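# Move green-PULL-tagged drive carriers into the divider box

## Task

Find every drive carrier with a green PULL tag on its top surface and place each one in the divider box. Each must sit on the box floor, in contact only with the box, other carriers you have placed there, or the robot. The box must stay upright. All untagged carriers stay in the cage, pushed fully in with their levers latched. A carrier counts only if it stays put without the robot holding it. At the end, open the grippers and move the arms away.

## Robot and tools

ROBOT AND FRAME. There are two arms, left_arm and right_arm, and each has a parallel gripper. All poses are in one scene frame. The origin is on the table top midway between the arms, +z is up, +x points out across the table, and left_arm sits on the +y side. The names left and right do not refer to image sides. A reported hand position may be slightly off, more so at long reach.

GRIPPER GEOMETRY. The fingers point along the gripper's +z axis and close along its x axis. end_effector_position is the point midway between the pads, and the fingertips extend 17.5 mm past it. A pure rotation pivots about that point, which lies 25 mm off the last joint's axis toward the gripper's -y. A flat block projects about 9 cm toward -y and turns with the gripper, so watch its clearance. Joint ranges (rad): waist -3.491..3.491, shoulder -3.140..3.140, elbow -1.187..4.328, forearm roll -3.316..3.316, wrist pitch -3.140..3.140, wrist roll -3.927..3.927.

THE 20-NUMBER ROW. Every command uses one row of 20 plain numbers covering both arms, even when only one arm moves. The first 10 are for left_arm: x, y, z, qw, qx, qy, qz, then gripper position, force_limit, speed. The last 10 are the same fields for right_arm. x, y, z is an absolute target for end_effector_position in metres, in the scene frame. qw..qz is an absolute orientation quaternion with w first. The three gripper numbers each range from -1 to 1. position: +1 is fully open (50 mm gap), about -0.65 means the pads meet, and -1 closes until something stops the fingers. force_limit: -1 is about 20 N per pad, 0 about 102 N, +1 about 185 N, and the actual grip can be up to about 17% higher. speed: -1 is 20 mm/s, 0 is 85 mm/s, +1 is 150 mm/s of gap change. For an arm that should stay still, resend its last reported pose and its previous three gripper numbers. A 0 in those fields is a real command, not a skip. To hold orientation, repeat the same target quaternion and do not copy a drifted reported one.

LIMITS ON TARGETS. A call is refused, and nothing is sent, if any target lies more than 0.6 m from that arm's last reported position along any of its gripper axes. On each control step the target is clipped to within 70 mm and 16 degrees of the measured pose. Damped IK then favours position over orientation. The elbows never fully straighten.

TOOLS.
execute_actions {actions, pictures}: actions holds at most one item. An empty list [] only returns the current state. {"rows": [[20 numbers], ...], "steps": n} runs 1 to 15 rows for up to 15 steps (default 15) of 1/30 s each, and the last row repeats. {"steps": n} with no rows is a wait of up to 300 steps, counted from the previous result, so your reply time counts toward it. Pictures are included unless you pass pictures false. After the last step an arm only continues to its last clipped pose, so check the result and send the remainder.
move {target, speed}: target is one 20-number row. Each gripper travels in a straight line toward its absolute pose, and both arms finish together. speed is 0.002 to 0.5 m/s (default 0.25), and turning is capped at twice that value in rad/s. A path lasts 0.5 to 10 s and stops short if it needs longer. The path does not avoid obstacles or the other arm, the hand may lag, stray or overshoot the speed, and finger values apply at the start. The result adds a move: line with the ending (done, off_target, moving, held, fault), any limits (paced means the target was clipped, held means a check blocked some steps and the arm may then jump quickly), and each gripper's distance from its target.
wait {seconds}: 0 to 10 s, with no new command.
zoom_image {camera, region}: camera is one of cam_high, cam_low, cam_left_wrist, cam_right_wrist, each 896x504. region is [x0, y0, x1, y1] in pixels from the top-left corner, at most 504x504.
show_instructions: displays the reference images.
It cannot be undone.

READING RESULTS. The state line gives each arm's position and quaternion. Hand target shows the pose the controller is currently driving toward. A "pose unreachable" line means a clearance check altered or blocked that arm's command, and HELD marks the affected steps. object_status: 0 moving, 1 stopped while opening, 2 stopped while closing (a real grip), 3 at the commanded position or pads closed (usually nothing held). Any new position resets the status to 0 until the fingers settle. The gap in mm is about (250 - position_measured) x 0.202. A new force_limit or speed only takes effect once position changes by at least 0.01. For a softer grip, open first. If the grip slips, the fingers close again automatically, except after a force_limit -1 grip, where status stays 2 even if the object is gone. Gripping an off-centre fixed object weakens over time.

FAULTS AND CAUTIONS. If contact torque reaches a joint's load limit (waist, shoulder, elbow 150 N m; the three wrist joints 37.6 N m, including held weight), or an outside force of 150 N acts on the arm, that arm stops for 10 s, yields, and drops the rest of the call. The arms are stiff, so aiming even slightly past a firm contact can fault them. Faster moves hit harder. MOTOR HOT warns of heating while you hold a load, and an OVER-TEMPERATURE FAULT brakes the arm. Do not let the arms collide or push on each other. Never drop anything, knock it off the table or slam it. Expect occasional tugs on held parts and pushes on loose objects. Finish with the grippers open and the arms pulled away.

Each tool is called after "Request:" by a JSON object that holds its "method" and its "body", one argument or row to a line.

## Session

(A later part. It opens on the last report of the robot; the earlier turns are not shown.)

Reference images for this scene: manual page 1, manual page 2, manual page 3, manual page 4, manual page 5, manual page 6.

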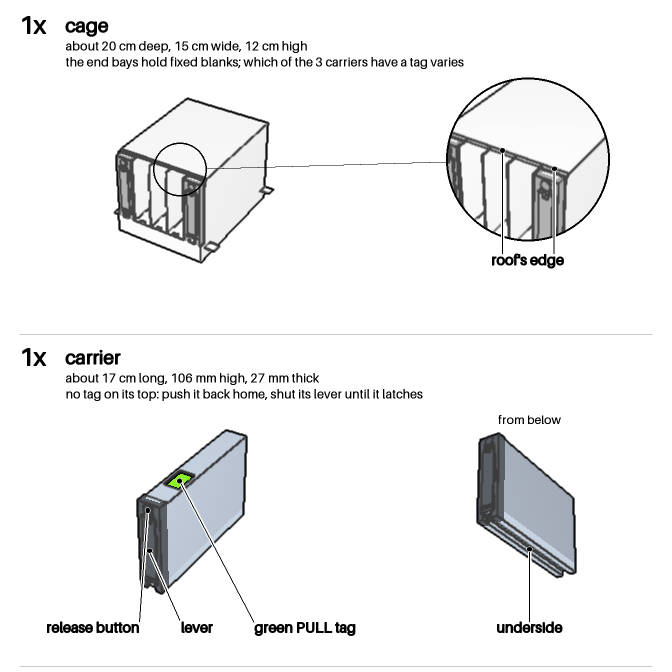

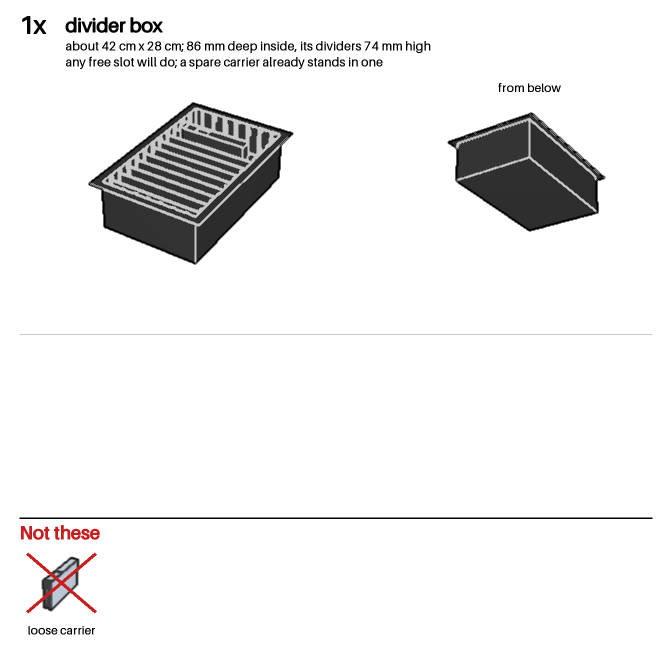

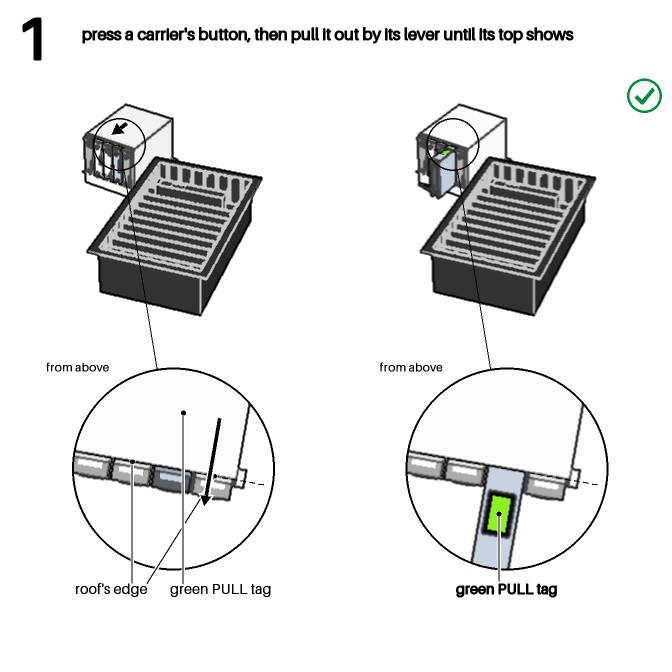

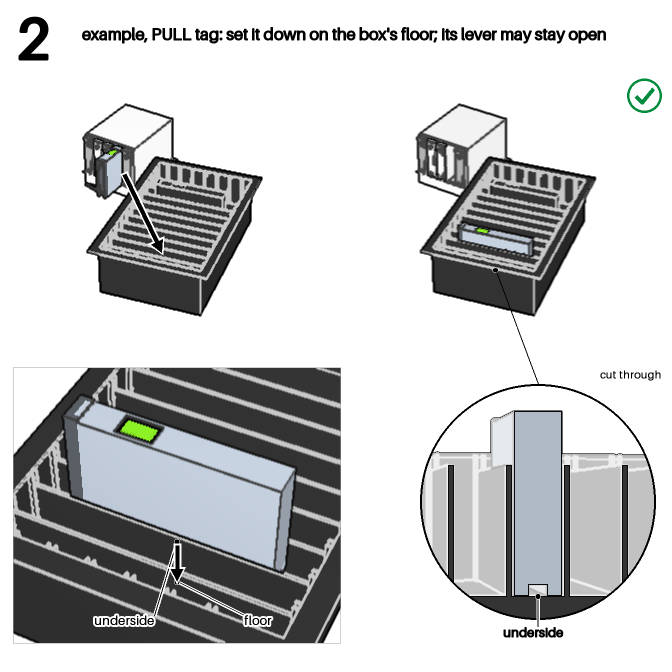

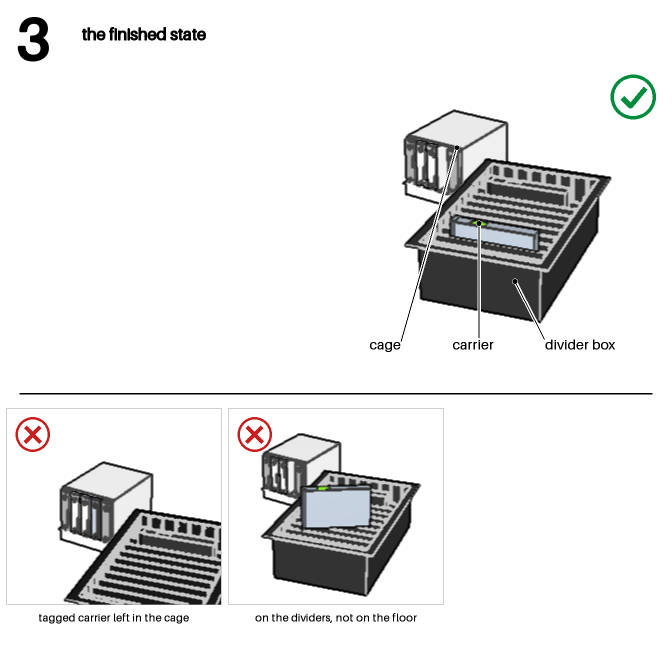

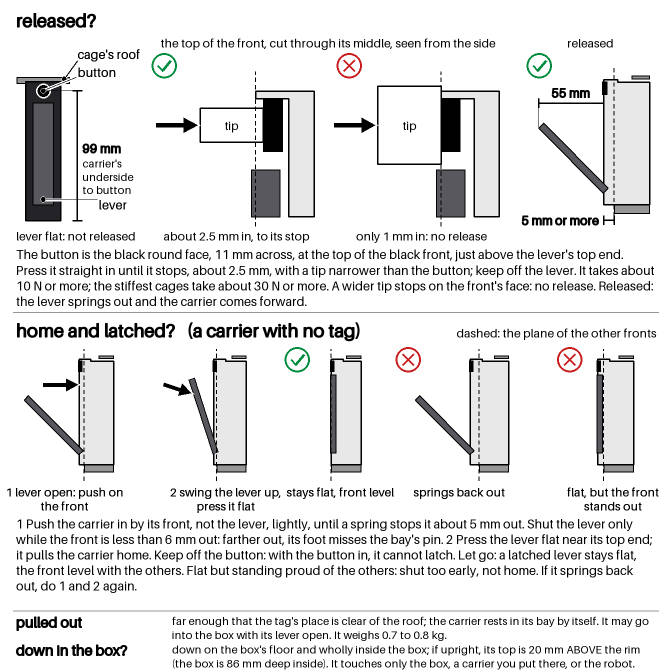

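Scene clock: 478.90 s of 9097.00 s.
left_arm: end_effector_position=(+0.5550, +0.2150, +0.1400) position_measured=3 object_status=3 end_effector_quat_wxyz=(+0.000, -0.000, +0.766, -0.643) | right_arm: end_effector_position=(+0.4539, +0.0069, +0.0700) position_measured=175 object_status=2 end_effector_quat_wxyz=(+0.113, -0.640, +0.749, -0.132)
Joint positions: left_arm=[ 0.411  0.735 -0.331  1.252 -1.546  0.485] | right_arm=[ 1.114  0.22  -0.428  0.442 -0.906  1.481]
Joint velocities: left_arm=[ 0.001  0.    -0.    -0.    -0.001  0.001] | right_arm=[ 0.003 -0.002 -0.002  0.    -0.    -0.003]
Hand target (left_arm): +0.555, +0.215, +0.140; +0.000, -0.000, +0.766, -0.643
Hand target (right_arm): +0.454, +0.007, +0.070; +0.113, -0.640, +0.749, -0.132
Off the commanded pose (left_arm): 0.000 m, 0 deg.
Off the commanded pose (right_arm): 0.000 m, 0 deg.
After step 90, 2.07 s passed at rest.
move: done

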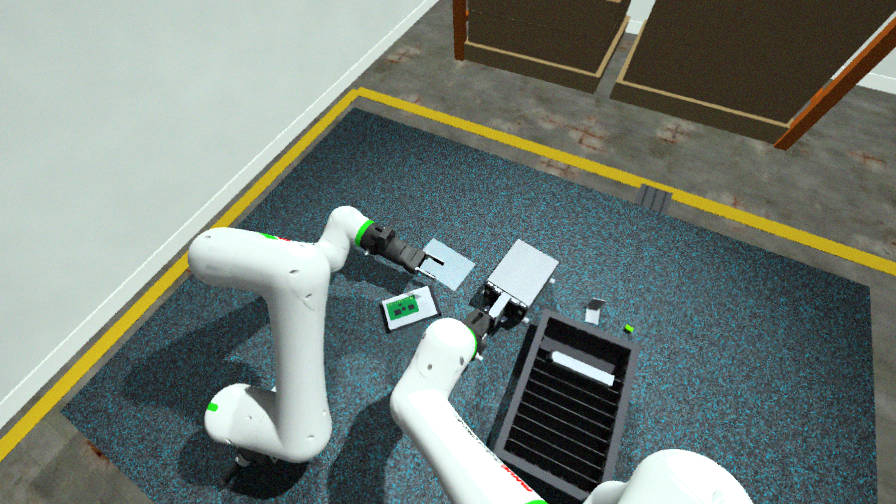

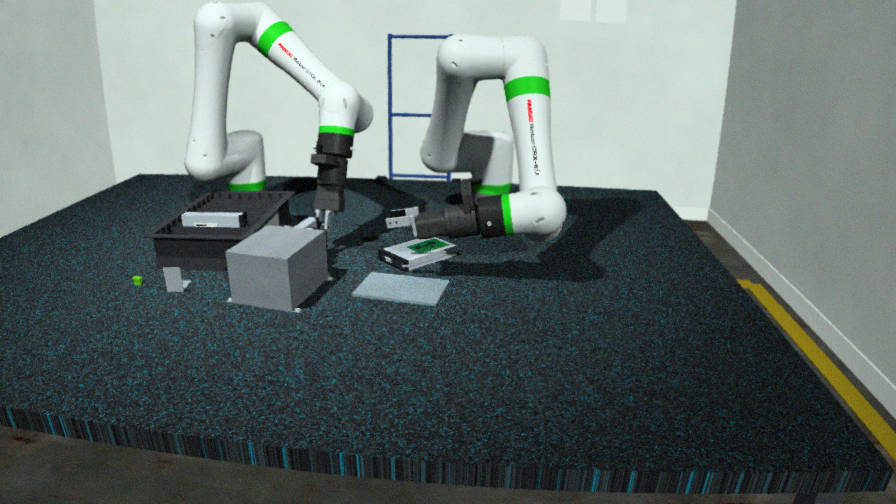

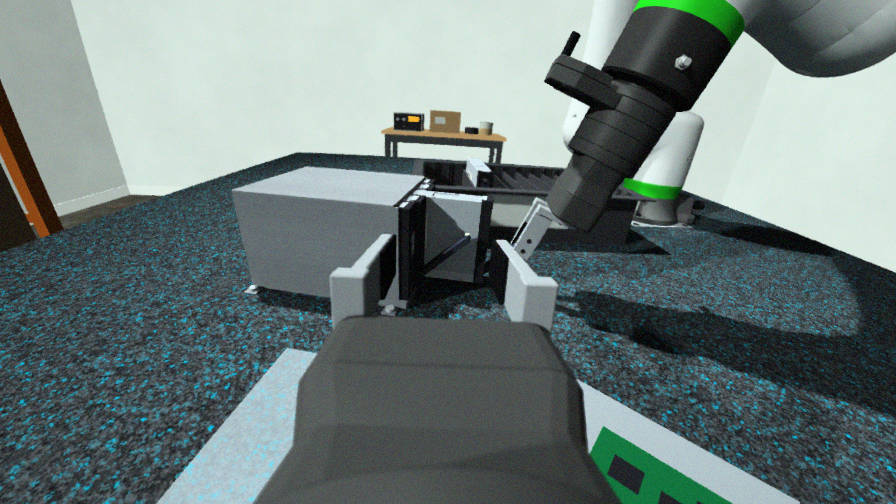

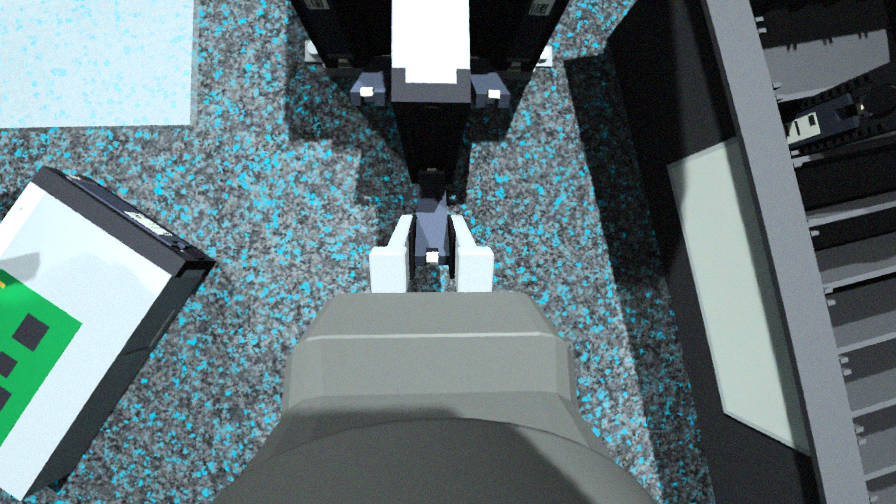

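Request:
{"method": "move", "body": {
  "target": [0.555,0.215,0.14,0,0,0.766,-0.6428,1,0,0,0.5280,-0.00473,0.07,-0.1128,0.6396,-0.7489,0.1321,-1,-0.4,0],
  "speed": 0.06
}}

Request:
{"method": "zoom_image", "body": {
  "camera": "cam_left_wrist",
  "region": [380, 130, 540, 290]
}}

Request:
{"method": "zoom_image", "body": {
  "camera": "cam_right_wrist",
  "region": [200, 20, 660, 280]
}}

Scene clock: 522.80 s of 9097.00 s.
left_arm: end_effector_position=(+0.5550, +0.2150, +0.1400) position_measured=3 object_status=3 end_effector_quat_wxyz=(+0.000, +0.000, +0.766, -0.643) | right_arm: end_effector_position=(+0.5278, -0.0046, +0.0700) position_measured=175 object_status=2 end_effector_quat_wxyz=(+0.113, -0.640, +0.749, -0.132)
Joint positions: left_arm=[ 0.411  0.735 -0.331  1.252 -1.546  0.485] | right_arm=[ 0.965  0.302 -0.322  0.434 -0.877  1.634]
Joint velocities: left_arm=[-0.001  0.    -0.     0.    -0.001 -0.   ] | right_arm=[-0.001  0.002  0.002 -0.001 -0.     0.003]
Hand target (left_arm): +0.555, +0.215, +0.140; +0.000, -0.000, +0.766, -0.643
Hand target (right_arm): +0.528, -0.005, +0.070; +0.113, -0.640, +0.749, -0.132
Off the commanded pose (left_arm): 0.000 m, 0 deg.
Off the commanded pose (right_arm): 0.000 m, 0 deg.
After step 90, 39.30 s passed at rest.
move: done

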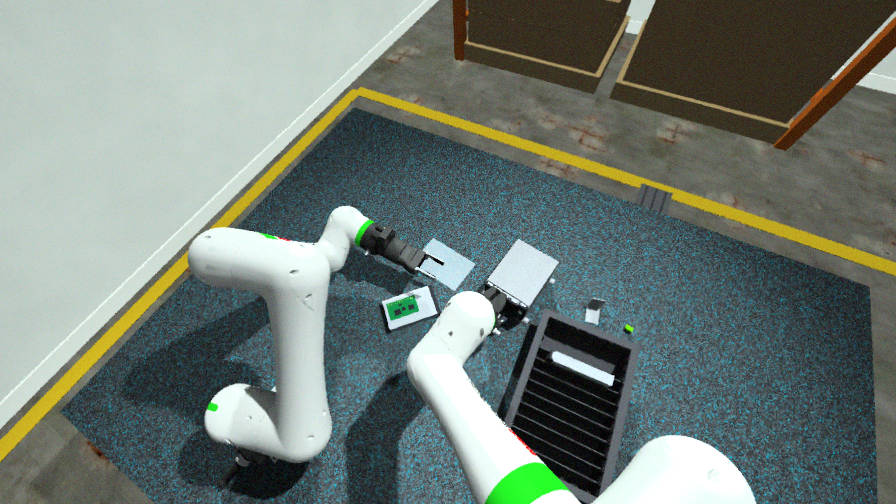

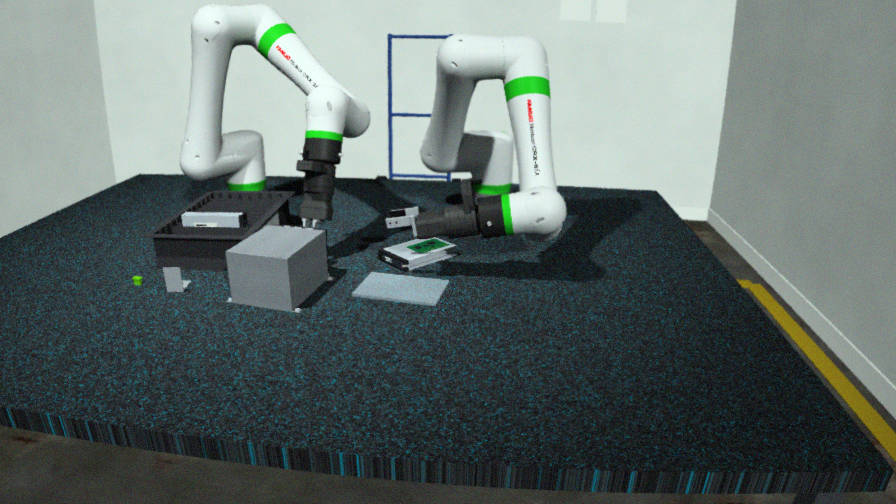

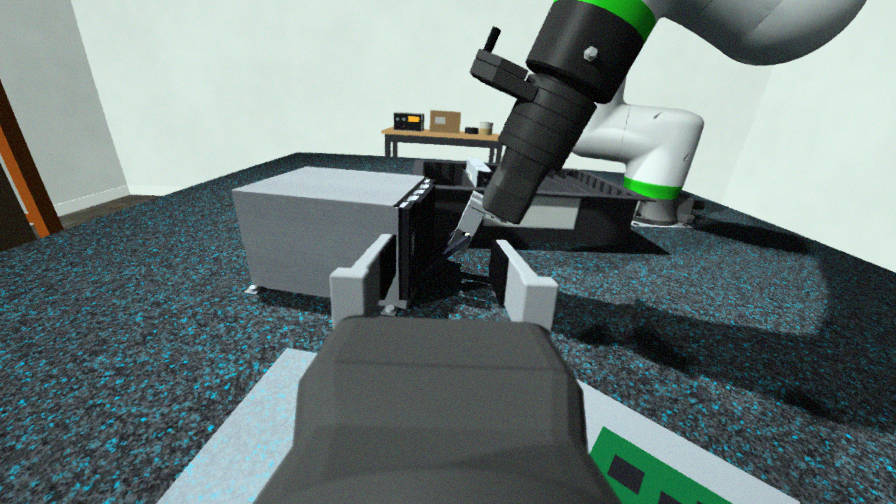

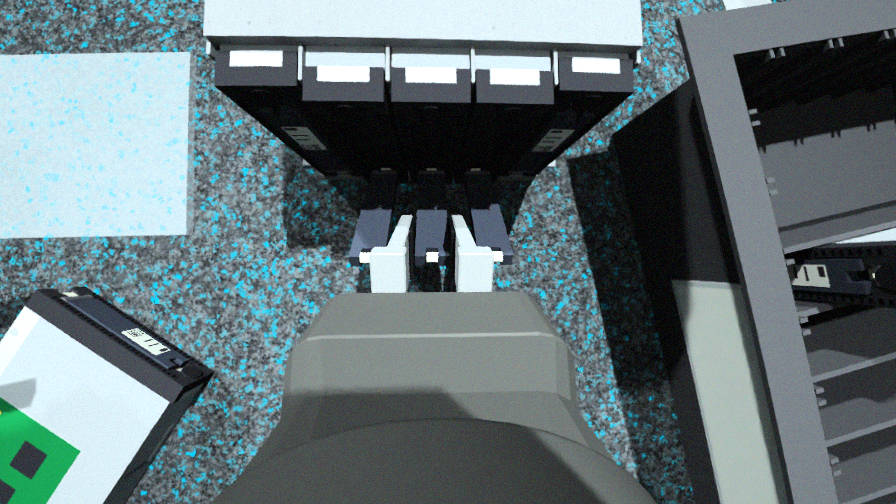

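Region (380, 130, 540, 290) of cam_left_wrist's 896x504 image, scaled by 3.150, with more detail than that image has.

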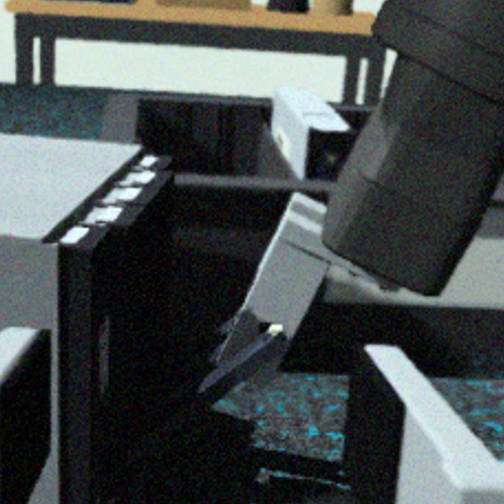

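Region (200, 20, 660, 280) of cam_right_wrist's 896x504 image, scaled by 1.096, with more detail than that image has; it fills the top 285 rows of this view, and the rest is white.

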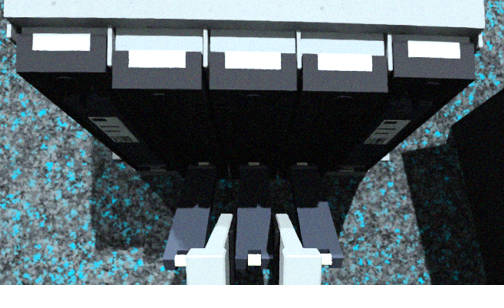

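Request:
{"method": "execute_actions", "body": {
  "actions": [
    {"rows": [[0.555,0.215,0.14,0,0,0.766,-0.6428,1,0,0,0.5280,-0.00473,0.07,-0.1128,0.6396,-0.7489,0.1321,0.04,-0.4,1],[0.555,0.215,0.14,0,0,0.766,-0.6428,1,0,0,0.5280,-0.00473,0.07,-0.1128,0.6396,-0.7489,0.1321,0.04,-0.4,1],[0.555,0.215,0.14,0,0,0.766,-0.6428,1,0,0,0.5280,-0.00473,0.07,-0.1128,0.6396,-0.7489,0.1321,0.04,-0.4,1],[0.555,0.215,0.14,0,0,0.766,-0.6428,1,0,0,0.5280,-0.00473,0.07,-0.1128,0.6396,-0.7489,0.1321,0.04,-0.4,1],[0.555,0.215,0.14,0,0,0.766,-0.6428,1,0,0,0.52477,-0.00422,0.0711,-0.1128,0.6396,-0.7489,0.1321,0.04,-0.4,1],[0.555,0.215,0.14,0,0,0.766,-0.6428,1,0,0,0.52154,-0.0037,0.0722,-0.1128,0.6396,-0.7489,0.1321,0.04,-0.4,1],[0.555,0.215,0.14,0,0,0.766,-0.6428,1,0,0,0.51831,-0.00319,0.0733,-0.1128,0.6396,-0.7489,0.1321,0.04,-0.4,1],[0.555,0.215,0.14,0,0,0.766,-0.6428,1,0,0,0.51508,-0.00268,0.0744,-0.1128,0.6396,-0.7489,0.1321,0.04,-0.4,1],[0.555,0.215,0.14,0,0,0.766,-0.6428,1,0,0,0.51185,-0.00217,0.0755,-0.1128,0.6396,-0.7489,0.1321,0.04,-0.4,1],[0.555,0.215,0.14,0,0,0.766,-0.6428,1,0,0,0.50862,-0.00165,0.0766,-0.1128,0.6396,-0.7489,0.1321,0.04,-0.4,1],[0.555,0.215,0.14,0,0,0.766,-0.6428,1,0,0,0.50539,-0.00114,0.0777,-0.1128,0.6396,-0.7489,0.1321,0.04,-0.4,1],[0.555,0.215,0.14,0,0,0.766,-0.6428,1,0,0,0.50216,-0.00063,0.0788,-0.1128,0.6396,-0.7489,0.1321,0.04,-0.4,1],[0.555,0.215,0.14,0,0,0.766,-0.6428,1,0,0,0.49893,-0.00011,0.0799,-0.1128,0.6396,-0.7489,0.1321,0.04,-0.4,1],[0.555,0.215,0.14,0,0,0.766,-0.6428,1,0,0,0.4957,0.0004,0.081,-0.1128,0.6396,-0.7489,0.1321,0.04,-0.4,1]], "steps": 15}
  ],
  "pictures": false
}}

Request:
{"method": "execute_actions", "body": {
  "actions": [
    {"rows": [[0.555,0.215,0.14,0,0,0.766,-0.6428,1,0,0,0.4957,0.0004,0.081,-0.1128,0.6396,-0.7489,0.1321,0.04,-0.4,1],[0.555,0.215,0.14,0,0,0.766,-0.6428,1,0,0,0.4957,0.0004,0.081,-0.1128,0.6396,-0.7489,0.1321,0.04,-0.4,1],[0.555,0.215,0.14,0,0,0.766,-0.6428,1,0,0,0.4957,0.0004,0.081,-0.1128,0.6396,-0.7489,0.1321,0.04,-0.4,1],[0.555,0.215,0.14,0,0,0.766,-0.6428,1,0,0,0.4957,0.0004,0.081,-0.1128,0.6396,-0.7489,0.1321,0.04,-0.4,1],[0.555,0.215,0.14,0,0,0.766,-0.6428,1,0,0,0.4957,0.0004,0.081,-0.1128,0.6396,-0.7489,0.1321,0.04,-0.4,1],[0.555,0.215,0.14,0,0,0.766,-0.6428,1,0,0,0.4957,0.0004,0.081,-0.1128,0.6396,-0.7489,0.1321,-1,0,1]], "steps": 13}
  ],
  "pictures": true
}}

Request:
{"method": "execute_actions", "body": {
  "actions": [
    {"rows": [[0.555,0.215,0.14,0,0,0.766,-0.6428,1,0,0,0.49761,0.0001,0.08127,-0.1128,0.6396,-0.7489,0.1321,-1,0,1],[0.555,0.215,0.14,0,0,0.766,-0.6428,1,0,0,0.49951,-0.0002,0.08153,-0.1128,0.6396,-0.7489,0.1321,-1,0,1],[0.555,0.215,0.14,0,0,0.766,-0.6428,1,0,0,0.50142,-0.0005,0.0818,-0.1128,0.6396,-0.7489,0.1321,-1,0,1],[0.555,0.215,0.14,0,0,0.766,-0.6428,1,0,0,0.50333,-0.0008,0.08207,-0.1128,0.6396,-0.7489,0.1321,-1,0,1],[0.555,0.215,0.14,0,0,0.766,-0.6428,1,0,0,0.50523,-0.0011,0.08233,-0.1128,0.6396,-0.7489,0.1321,-1,0,1],[0.555,0.215,0.14,0,0,0.766,-0.6428,1,0,0,0.50714,-0.0014,0.0826,-0.1128,0.6396,-0.7489,0.1321,-1,0,1],[0.555,0.215,0.14,0,0,0.766,-0.6428,1,0,0,0.50905,-0.0017,0.08287,-0.1128,0.6396,-0.7489,0.1321,-1,0,1],[0.555,0.215,0.14,0,0,0.766,-0.6428,1,0,0,0.51095,-0.0020,0.08313,-0.1128,0.6396,-0.7489,0.1321,-1,0,1],[0.555,0.215,0.14,0,0,0.766,-0.6428,1,0,0,0.51286,-0.0023,0.0834,-0.1128,0.6396,-0.7489,0.1321,-1,0,1],[0.555,0.215,0.14,0,0,0.766,-0.6428,1,0,0,0.51477,-0.0026,0.08367,-0.1128,0.6396,-0.7489,0.1321,-1,0,1],[0.555,0.215,0.14,0,0,0.766,-0.6428,1,0,0,0.51667,-0.0029,0.08393,-0.1128,0.6396,-0.7489,0.1321,-1,0,1],[0.555,0.215,0.14,0,0,0.766,-0.6428,1,0,0,0.51858,-0.0032,0.0842,-0.1128,0.6396,-0.7489,0.1321,-1,0,1],[0.555,0.215,0.14,0,0,0.766,-0.6428,1,0,0,0.52049,-0.0035,0.08447,-0.1128,0.6396,-0.7489,0.1321,-1,0,1],[0.555,0.215,0.14,0,0,0.766,-0.6428,1,0,0,0.52239,-0.0038,0.08473,-0.1128,0.6396,-0.7489,0.1321,-1,0,1],[0.555,0.215,0.14,0,0,0.766,-0.6428,1,0,0,0.5243,-0.0041,0.085,-0.1128,0.6396,-0.7489,0.1321,-1,0,1]], "steps": 15}
  ],
  "pictures": false
}}

Request:
{"method": "execute_actions", "body": {
  "actions": [
    {"rows": [[0.555,0.215,0.14,0,0,0.766,-0.6428,1,0,0,0.52628,-0.00441,0.08637,-0.1128,0.6396,-0.7489,0.1321,-1,0,1],[0.555,0.215,0.14,0,0,0.766,-0.6428,1,0,0,0.52826,-0.00472,0.08774,-0.1128,0.6396,-0.7489,0.1321,-1,0,1],[0.555,0.215,0.14,0,0,0.766,-0.6428,1,0,0,0.53024,-0.00503,0.08911,-0.1128,0.6396,-0.7489,0.1321,-1,0,1],[0.555,0.215,0.14,0,0,0.766,-0.6428,1,0,0,0.53222,-0.00534,0.09048,-0.1128,0.6396,-0.7489,0.1321,-1,0,1],[0.555,0.215,0.14,0,0,0.766,-0.6428,1,0,0,0.5342,-0.00565,0.09185,-0.1128,0.6396,-0.7489,0.1321,-1,0,1],[0.555,0.215,0.14,0,0,0.766,-0.6428,1,0,0,0.53618,-0.00596,0.09322,-0.1128,0.6396,-0.7489,0.1321,-1,0,1],[0.555,0.215,0.14,0,0,0.766,-0.6428,1,0,0,0.53816,-0.00627,0.09459,-0.1128,0.6396,-0.7489,0.1321,-1,0,1],[0.555,0.215,0.14,0,0,0.766,-0.6428,1,0,0,0.54014,-0.00658,0.09596,-0.1128,0.6396,-0.7489,0.1321,-1,0,1],[0.555,0.215,0.14,0,0,0.766,-0.6428,1,0,0,0.54212,-0.00689,0.09733,-0.1128,0.6396,-0.7489,0.1321,-1,0,1],[0.555,0.215,0.14,0,0,0.766,-0.6428,1,0,0,0.5441,-0.0072,0.0987,-0.1128,0.6396,-0.7489,0.1321,-1,0,1],[0.555,0.215,0.14,0,0,0.766,-0.6428,1,0,0,0.54548,-0.00742,0.0997,-0.1128,0.6396,-0.7489,0.1321,-1,0,1],[0.555,0.215,0.14,0,0,0.766,-0.6428,1,0,0,0.54686,-0.00764,0.1007,-0.1128,0.6396,-0.7489,0.1321,-1,0,1],[0.555,0.215,0.14,0,0,0.766,-0.6428,1,0,0,0.54824,-0.00786,0.1017,-0.1128,0.6396,-0.7489,0.1321,-1,0,1],[0.555,0.215,0.14,0,0,0.766,-0.6428,1,0,0,0.54962,-0.00808,0.1027,-0.1128,0.6396,-0.7489,0.1321,-1,0,1],[0.555,0.215,0.14,0,0,0.766,-0.6428,1,0,0,0.5510,-0.0083,0.1037,-0.1128,0.6396,-0.7489,0.1321,-1,0,1]], "steps": 15}
  ],
  "pictures": false
}}

Request:
{"method": "execute_actions", "body": {
  "actions": [
    {"rows": [[0.555,0.215,0.14,0,0,0.766,-0.6428,1,0,0,0.5510,-0.0083,0.1037,-0.1128,0.6396,-0.7489,0.1321,-1,0,1]], "steps": 6}
  ],
  "pictures": true
}}

Request:
{"method": "zoom_image", "body": {
  "camera": "cam_left_wrist",
  "region": [380, 130, 540, 290]
}}

Scene clock: 577.90 s of 9097.00 s.
left_arm: end_effector_position=(+0.5550, +0.2150, +0.1400) position_measured=3 object_status=3 end_effector_quat_wxyz=(+0.000, -0.000, +0.766, -0.643) | right_arm: end_effector_position=(+0.5030, -0.0007, +0.0784) position_measured=146 object_status=3 end_effector_quat_wxyz=(+0.113, -0.640, +0.749, -0.132)
Joint positions: left_arm=[ 0.411  0.735 -0.331  1.252 -1.546  0.485] | right_arm=[ 1.014  0.262 -0.351  0.431 -0.904  1.594]
Joint velocities: left_arm=[ 0.001 -0.    -0.001 -0.    -0.002  0.   ] | right_arm=[ 0.175 -0.135 -0.092 -0.012 -0.098 -0.14 ]
Hand target (left_arm): +0.555, +0.215, +0.140; +0.000, -0.000, +0.766, -0.643
Hand target (right_arm): +0.496, +0.000, +0.081; +0.113, -0.640, +0.749, -0.132
Off the commanded pose (left_arm): 0.000 m, 0 deg.
Off the commanded pose (right_arm): 0.008 m, 0 deg.
Steps of this call (steps 1 to 90: nothing new was sent; then 51.60 s passed at rest; steps 91 to 105: all 15 steps of this action). Readings (end_effector_position | what the end effector reports):
91: left_arm (+0.5550, +0.2150, +0.1400) | right_arm (+0.5279, -0.0047, +0.0699) | left_arm position_measured=3 object_status=3 | right_arm position_measured=158 object_status=0
92: left_arm (+0.5550, +0.2150, +0.1400) | right_arm (+0.5279, -0.0047, +0.0699) | left_arm position_measured=3 object_status=3 | right_arm position_measured=147 object_status=0
94: left_arm (+0.5550, +0.2150, +0.1400) | right_arm (+0.5280, -0.0047, +0.0699) | left_arm position_measured=3 object_status=3 | right_arm position_measured=146 object_status=0
98: left_arm (+0.5550, +0.2150, +0.1400) | right_arm (+0.5233, -0.0040, +0.0714) | left_arm position_measured=3 object_status=3 | right_arm position_measured=146 object_status=0
105: the state above

Scene clock: 578.33 s of 9097.00 s.
left_arm: end_effector_position=(+0.5550, +0.2150, +0.1400) position_measured=3 object_status=3 end_effector_quat_wxyz=(+0.000, -0.000, +0.766, -0.643) | right_arm: end_effector_position=(+0.4957, +0.0004, +0.0810) position_measured=253 object_status=0 end_effector_quat_wxyz=(+0.113, -0.640, +0.749, -0.132)
Joint positions: left_arm=[ 0.411  0.735 -0.331  1.252 -1.546  0.485] | right_arm=[ 1.028  0.251 -0.358  0.43  -0.912  1.582]
Joint velocities: left_arm=[-0.001 -0.     0.    -0.002  0.    -0.001] | right_arm=[-0. -0. -0. -0. -0. -0.]
Hand target (left_arm): +0.555, +0.215, +0.140; +0.000, -0.000, +0.766, -0.643
Hand target (right_arm): +0.496, +0.000, +0.081; +0.113, -0.640, +0.749, -0.132
Off the commanded pose (left_arm): 0.000 m, 0 deg.
Off the commanded pose (right_arm): 0.000 m, 0 deg.
Steps of this call (steps 1 to 13: all 13 steps of this action). Readings (end_effector_position | what the end effector reports):
1: left_arm (+0.5550, +0.2150, +0.1400) | right_arm (+0.5004, -0.0003, +0.0793) | left_arm position_measured=3 object_status=3 | right_arm position_measured=146 object_status=3
2: left_arm (+0.5550, +0.2150, +0.1400) | right_arm (+0.4985, +0.0000, +0.0800) | left_arm position_measured=3 object_status=3 | right_arm position_measured=146 object_status=3
4: left_arm (+0.5550, +0.2150, +0.1400) | right_arm (+0.4967, +0.0003, +0.0806) | left_arm position_measured=3 object_status=3 | right_arm position_measured=146 object_status=3
8: left_arm (+0.5550, +0.2150, +0.1400) | right_arm (+0.4959, +0.0003, +0.0809) | left_arm position_measured=3 object_status=3 | right_arm position_measured=212 object_status=0
13: the state above

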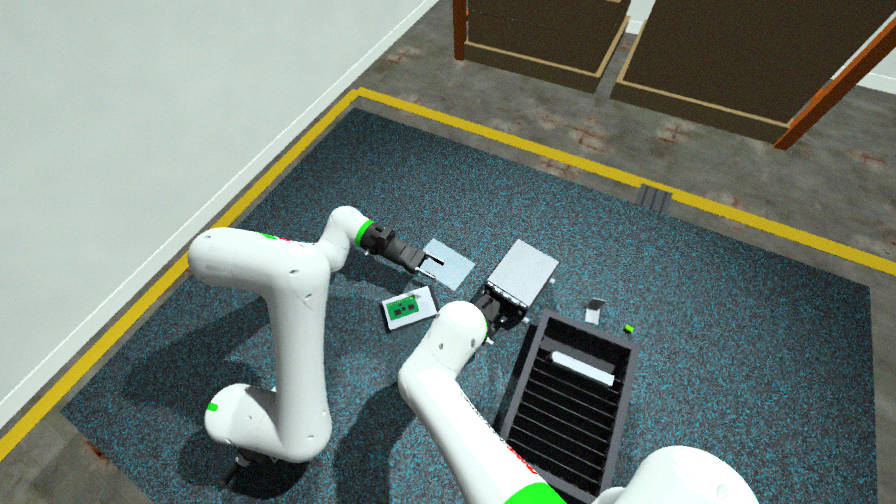

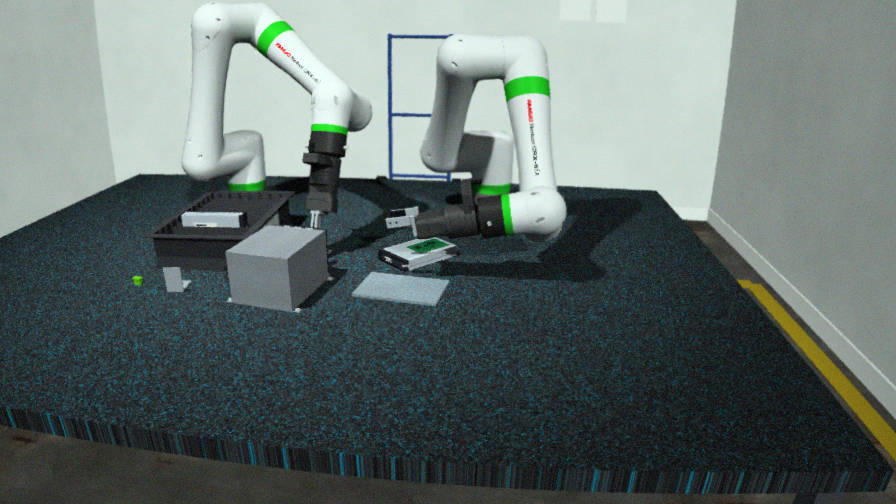

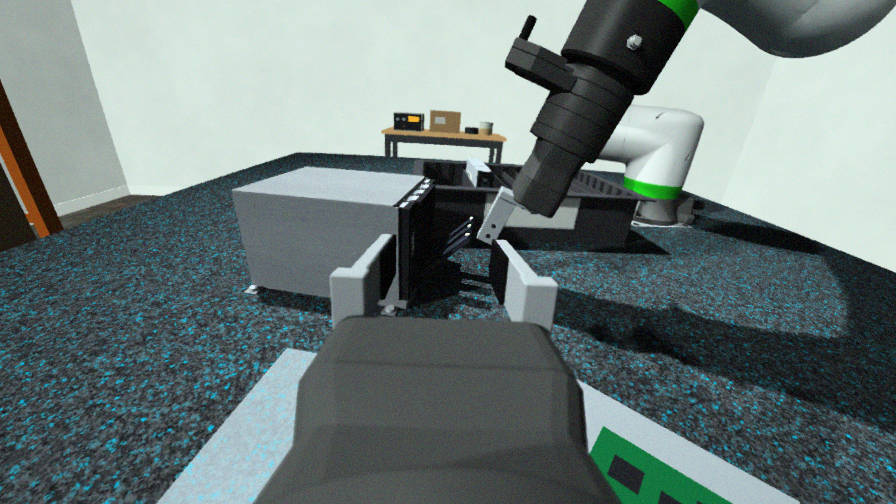

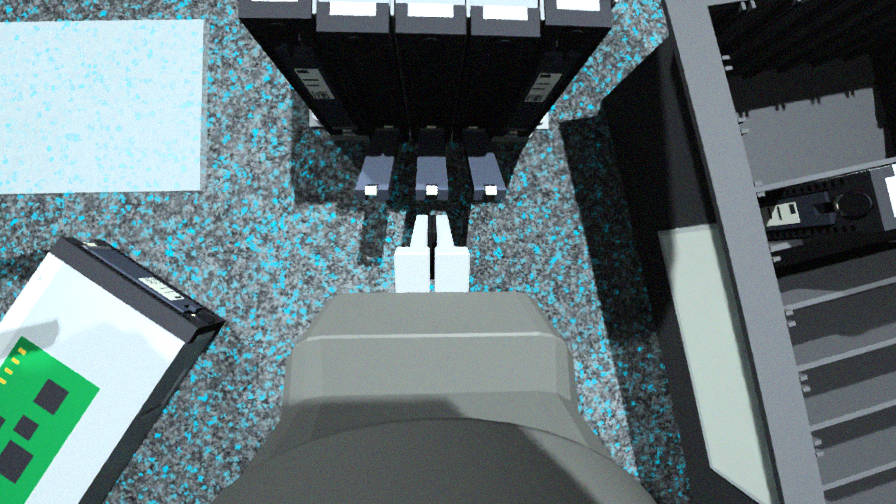

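Scene clock: 578.83 s of 9097.00 s.
left_arm: end_effector_position=(+0.5550, +0.2150, +0.1400) position_measured=3 object_status=3 end_effector_quat_wxyz=(+0.000, -0.000, +0.766, -0.643) | right_arm: end_effector_position=(+0.5187, -0.0033, +0.0843) position_measured=253 object_status=3 end_effector_quat_wxyz=(+0.113, -0.640, +0.749, -0.132)
Joint positions: left_arm=[ 0.411  0.735 -0.331  1.252 -1.546  0.485] | right_arm=[ 0.984  0.274 -0.319  0.425 -0.912  1.632]
Joint velocities: left_arm=[ 0.001 -0.    -0.    -0.002  0.    -0.001] | right_arm=[-0.107  0.059  0.1   -0.016  0.     0.124]
Hand target (left_arm): +0.555, +0.215, +0.140; +0.000, -0.000, +0.766, -0.643
Hand target (right_arm): +0.524, -0.004, +0.085; +0.113, -0.640, +0.749, -0.132
Off the commanded pose (left_arm): 0.000 m, 0 deg.
Off the commanded pose (right_arm): 0.006 m, 0 deg.
Steps of this call (steps 1 to 15: all 15 steps of this action). Readings (end_effector_position | what the end effector reports):
1: left_arm (+0.5550, +0.2150, +0.1400) | right_arm (+0.4957, +0.0004, +0.0810) | left_arm position_measured=3 object_status=3 | right_arm position_measured=253 object_status=0
2: left_arm (+0.5550, +0.2150, +0.1400) | right_arm (+0.4962, +0.0004, +0.0813) | left_arm position_measured=3 object_status=3 | right_arm position_measured=253 object_status=0
4: left_arm (+0.5550, +0.2150, +0.1400) | right_arm (+0.4986, +0.0001, +0.0818) | left_arm position_measured=3 object_status=3 | right_arm position_measured=253 object_status=3
8: left_arm (+0.5550, +0.2150, +0.1400) | right_arm (+0.5054, -0.0013, +0.0825) | left_arm position_measured=3 object_status=3 | right_arm position_measured=253 object_status=3
15: the state above

Scene clock: 579.33 s of 9097.00 s.
left_arm: end_effector_position=(+0.5550, +0.2150, +0.1400) position_measured=3 object_status=3 end_effector_quat_wxyz=(+0.000, +0.000, +0.766, -0.643) | right_arm: end_effector_position=(+0.5467, -0.0077, +0.1007) position_measured=253 object_status=3 end_effector_quat_wxyz=(+0.113, -0.640, +0.749, -0.132)
Joint positions: left_arm=[ 0.411  0.735 -0.331  1.252 -1.546  0.485] | right_arm=[ 0.933  0.292 -0.25   0.407 -0.942  1.708]
Joint velocities: left_arm=[-0.001  0.    -0.001  0.001 -0.002 -0.   ] | right_arm=[-0.078  0.027  0.123 -0.034 -0.062  0.123]
Hand target (left_arm): +0.555, +0.215, +0.140; +0.000, -0.000, +0.766, -0.643
Hand target (right_arm): +0.551, -0.008, +0.104; +0.113, -0.640, +0.749, -0.132
Off the commanded pose (left_arm): 0.000 m, 0 deg.
Off the commanded pose (right_arm): 0.005 m, 0 deg.
Steps of this call (steps 1 to 15: all 15 steps of this action). Readings (end_effector_position | what the end effector reports):
1: left_arm (+0.5550, +0.2150, +0.1400) | right_arm (+0.5206, -0.0036, +0.0846) | left_arm position_measured=3 object_status=3 | right_arm position_measured=253 object_status=3
2: left_arm (+0.5550, +0.2150, +0.1400) | right_arm (+0.5226, -0.0036, +0.0851) | left_arm position_measured=3 object_status=3 | right_arm position_measured=253 object_status=3
4: left_arm (+0.5550, +0.2150, +0.1400) | right_arm (+0.5264, -0.0042, +0.0871) | left_arm position_measured=3 object_status=3 | right_arm position_measured=253 object_status=3
8: left_arm (+0.5550, +0.2150, +0.1400) | right_arm (+0.5342, -0.0057, +0.0920) | left_arm position_measured=3 object_status=3 | right_arm position_measured=253 object_status=3
15: the state above

Scene clock: 579.53 s of 9097.00 s.
left_arm: end_effector_position=(+0.5550, +0.2150, +0.1400) position_measured=3 object_status=3 end_effector_quat_wxyz=(+0.000, -0.000, +0.766, -0.643) | right_arm: end_effector_position=(+0.5507, -0.0083, +0.1035) position_measured=253 object_status=3 end_effector_quat_wxyz=(+0.113, -0.640, +0.749, -0.132)
Joint positions: left_arm=[ 0.411  0.735 -0.331  1.252 -1.546  0.485] | right_arm=[ 0.925  0.294 -0.238  0.404 -0.947  1.719]
Joint velocities: left_arm=[-0.001 -0.    -0.     0.002 -0.001  0.001] | right_arm=[-0.006  0.003  0.011 -0.004 -0.005  0.011]
Hand target (left_arm): +0.555, +0.215, +0.140; +0.000, -0.000, +0.766, -0.643
Hand target (right_arm): +0.551, -0.008, +0.104; +0.113, -0.640, +0.749, -0.132
Off the commanded pose (left_arm): 0.000 m, 0 deg.
Off the commanded pose (right_arm): 0.000 m, 0 deg.
Steps of this call (steps 1 to 6: all 6 steps of this action). Readings (end_effector_position | what the end effector reports):
1: left_arm (+0.5550, +0.2150, +0.1400) | right_arm (+0.5482, -0.0079, +0.1017) | left_arm position_measured=3 object_status=3 | right_arm position_measured=253 object_status=3
2: left_arm (+0.5550, +0.2150, +0.1400) | right_arm (+0.5493, -0.0080, +0.1025) | left_arm position_measured=3 object_status=3 | right_arm position_measured=253 object_status=3
4: left_arm (+0.5550, +0.2150, +0.1400) | right_arm (+0.5503, -0.0082, +0.1032) | left_arm position_measured=3 object_status=3 | right_arm position_measured=253 object_status=3
6: the state above

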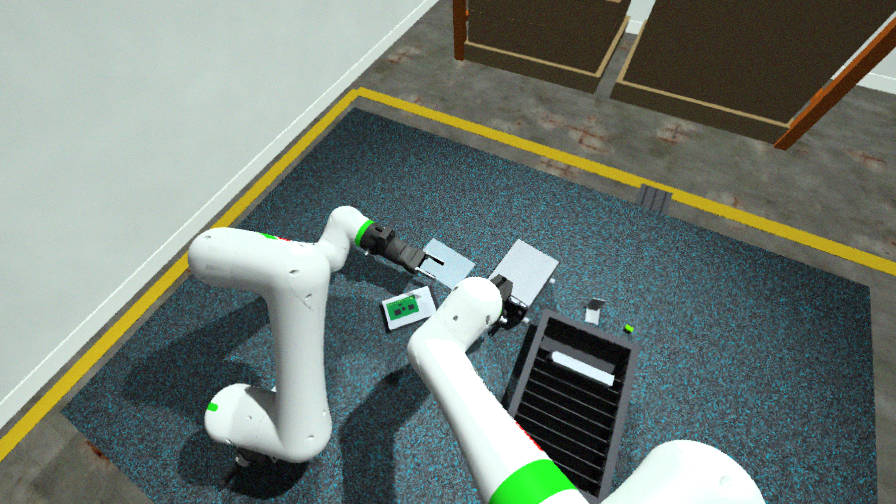

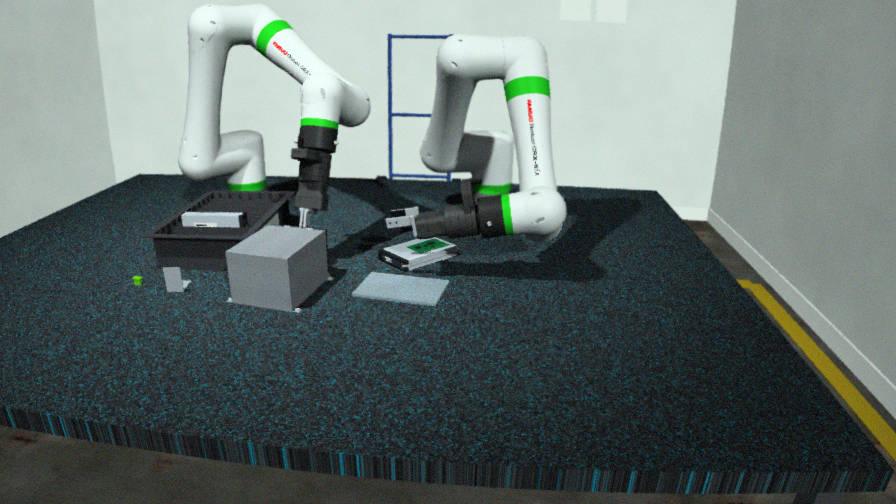

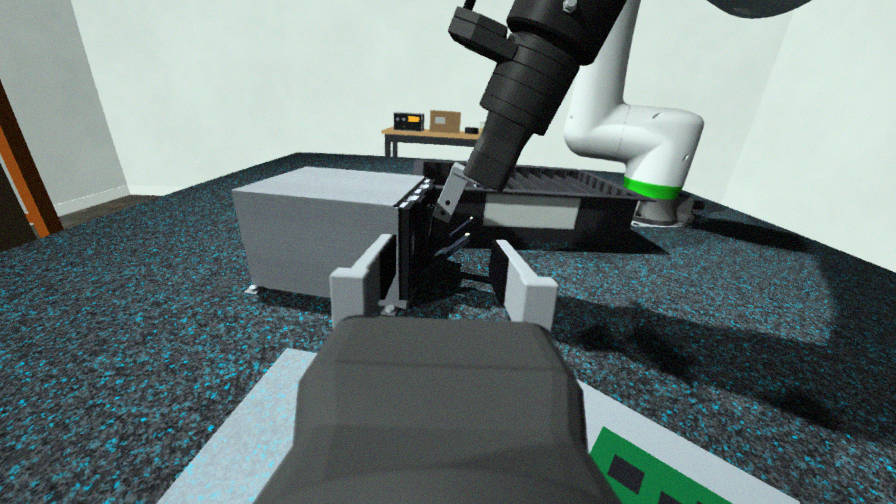

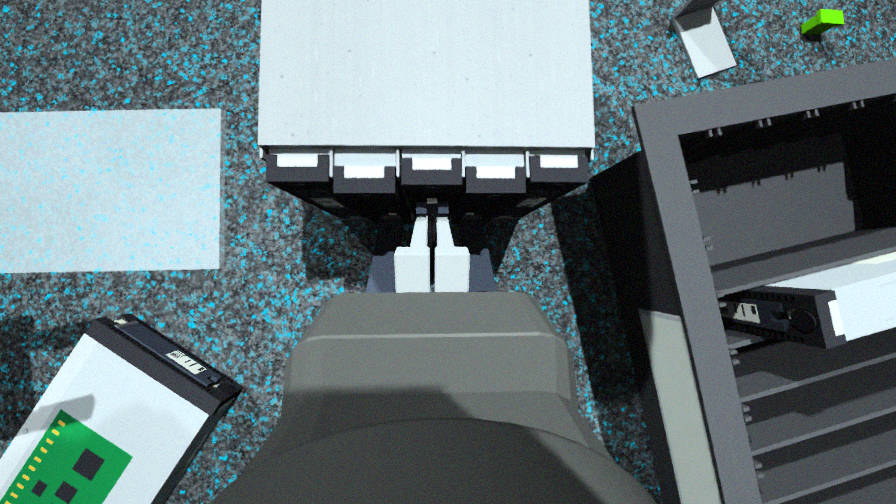

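Region (380, 130, 540, 290) of cam_left_wrist's 896x504 image, scaled by 3.150, with more detail than that image has.

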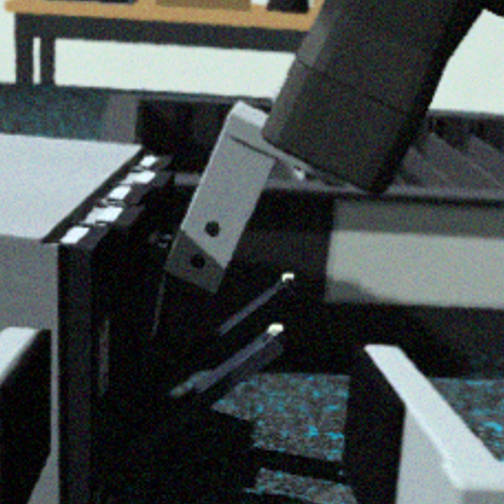

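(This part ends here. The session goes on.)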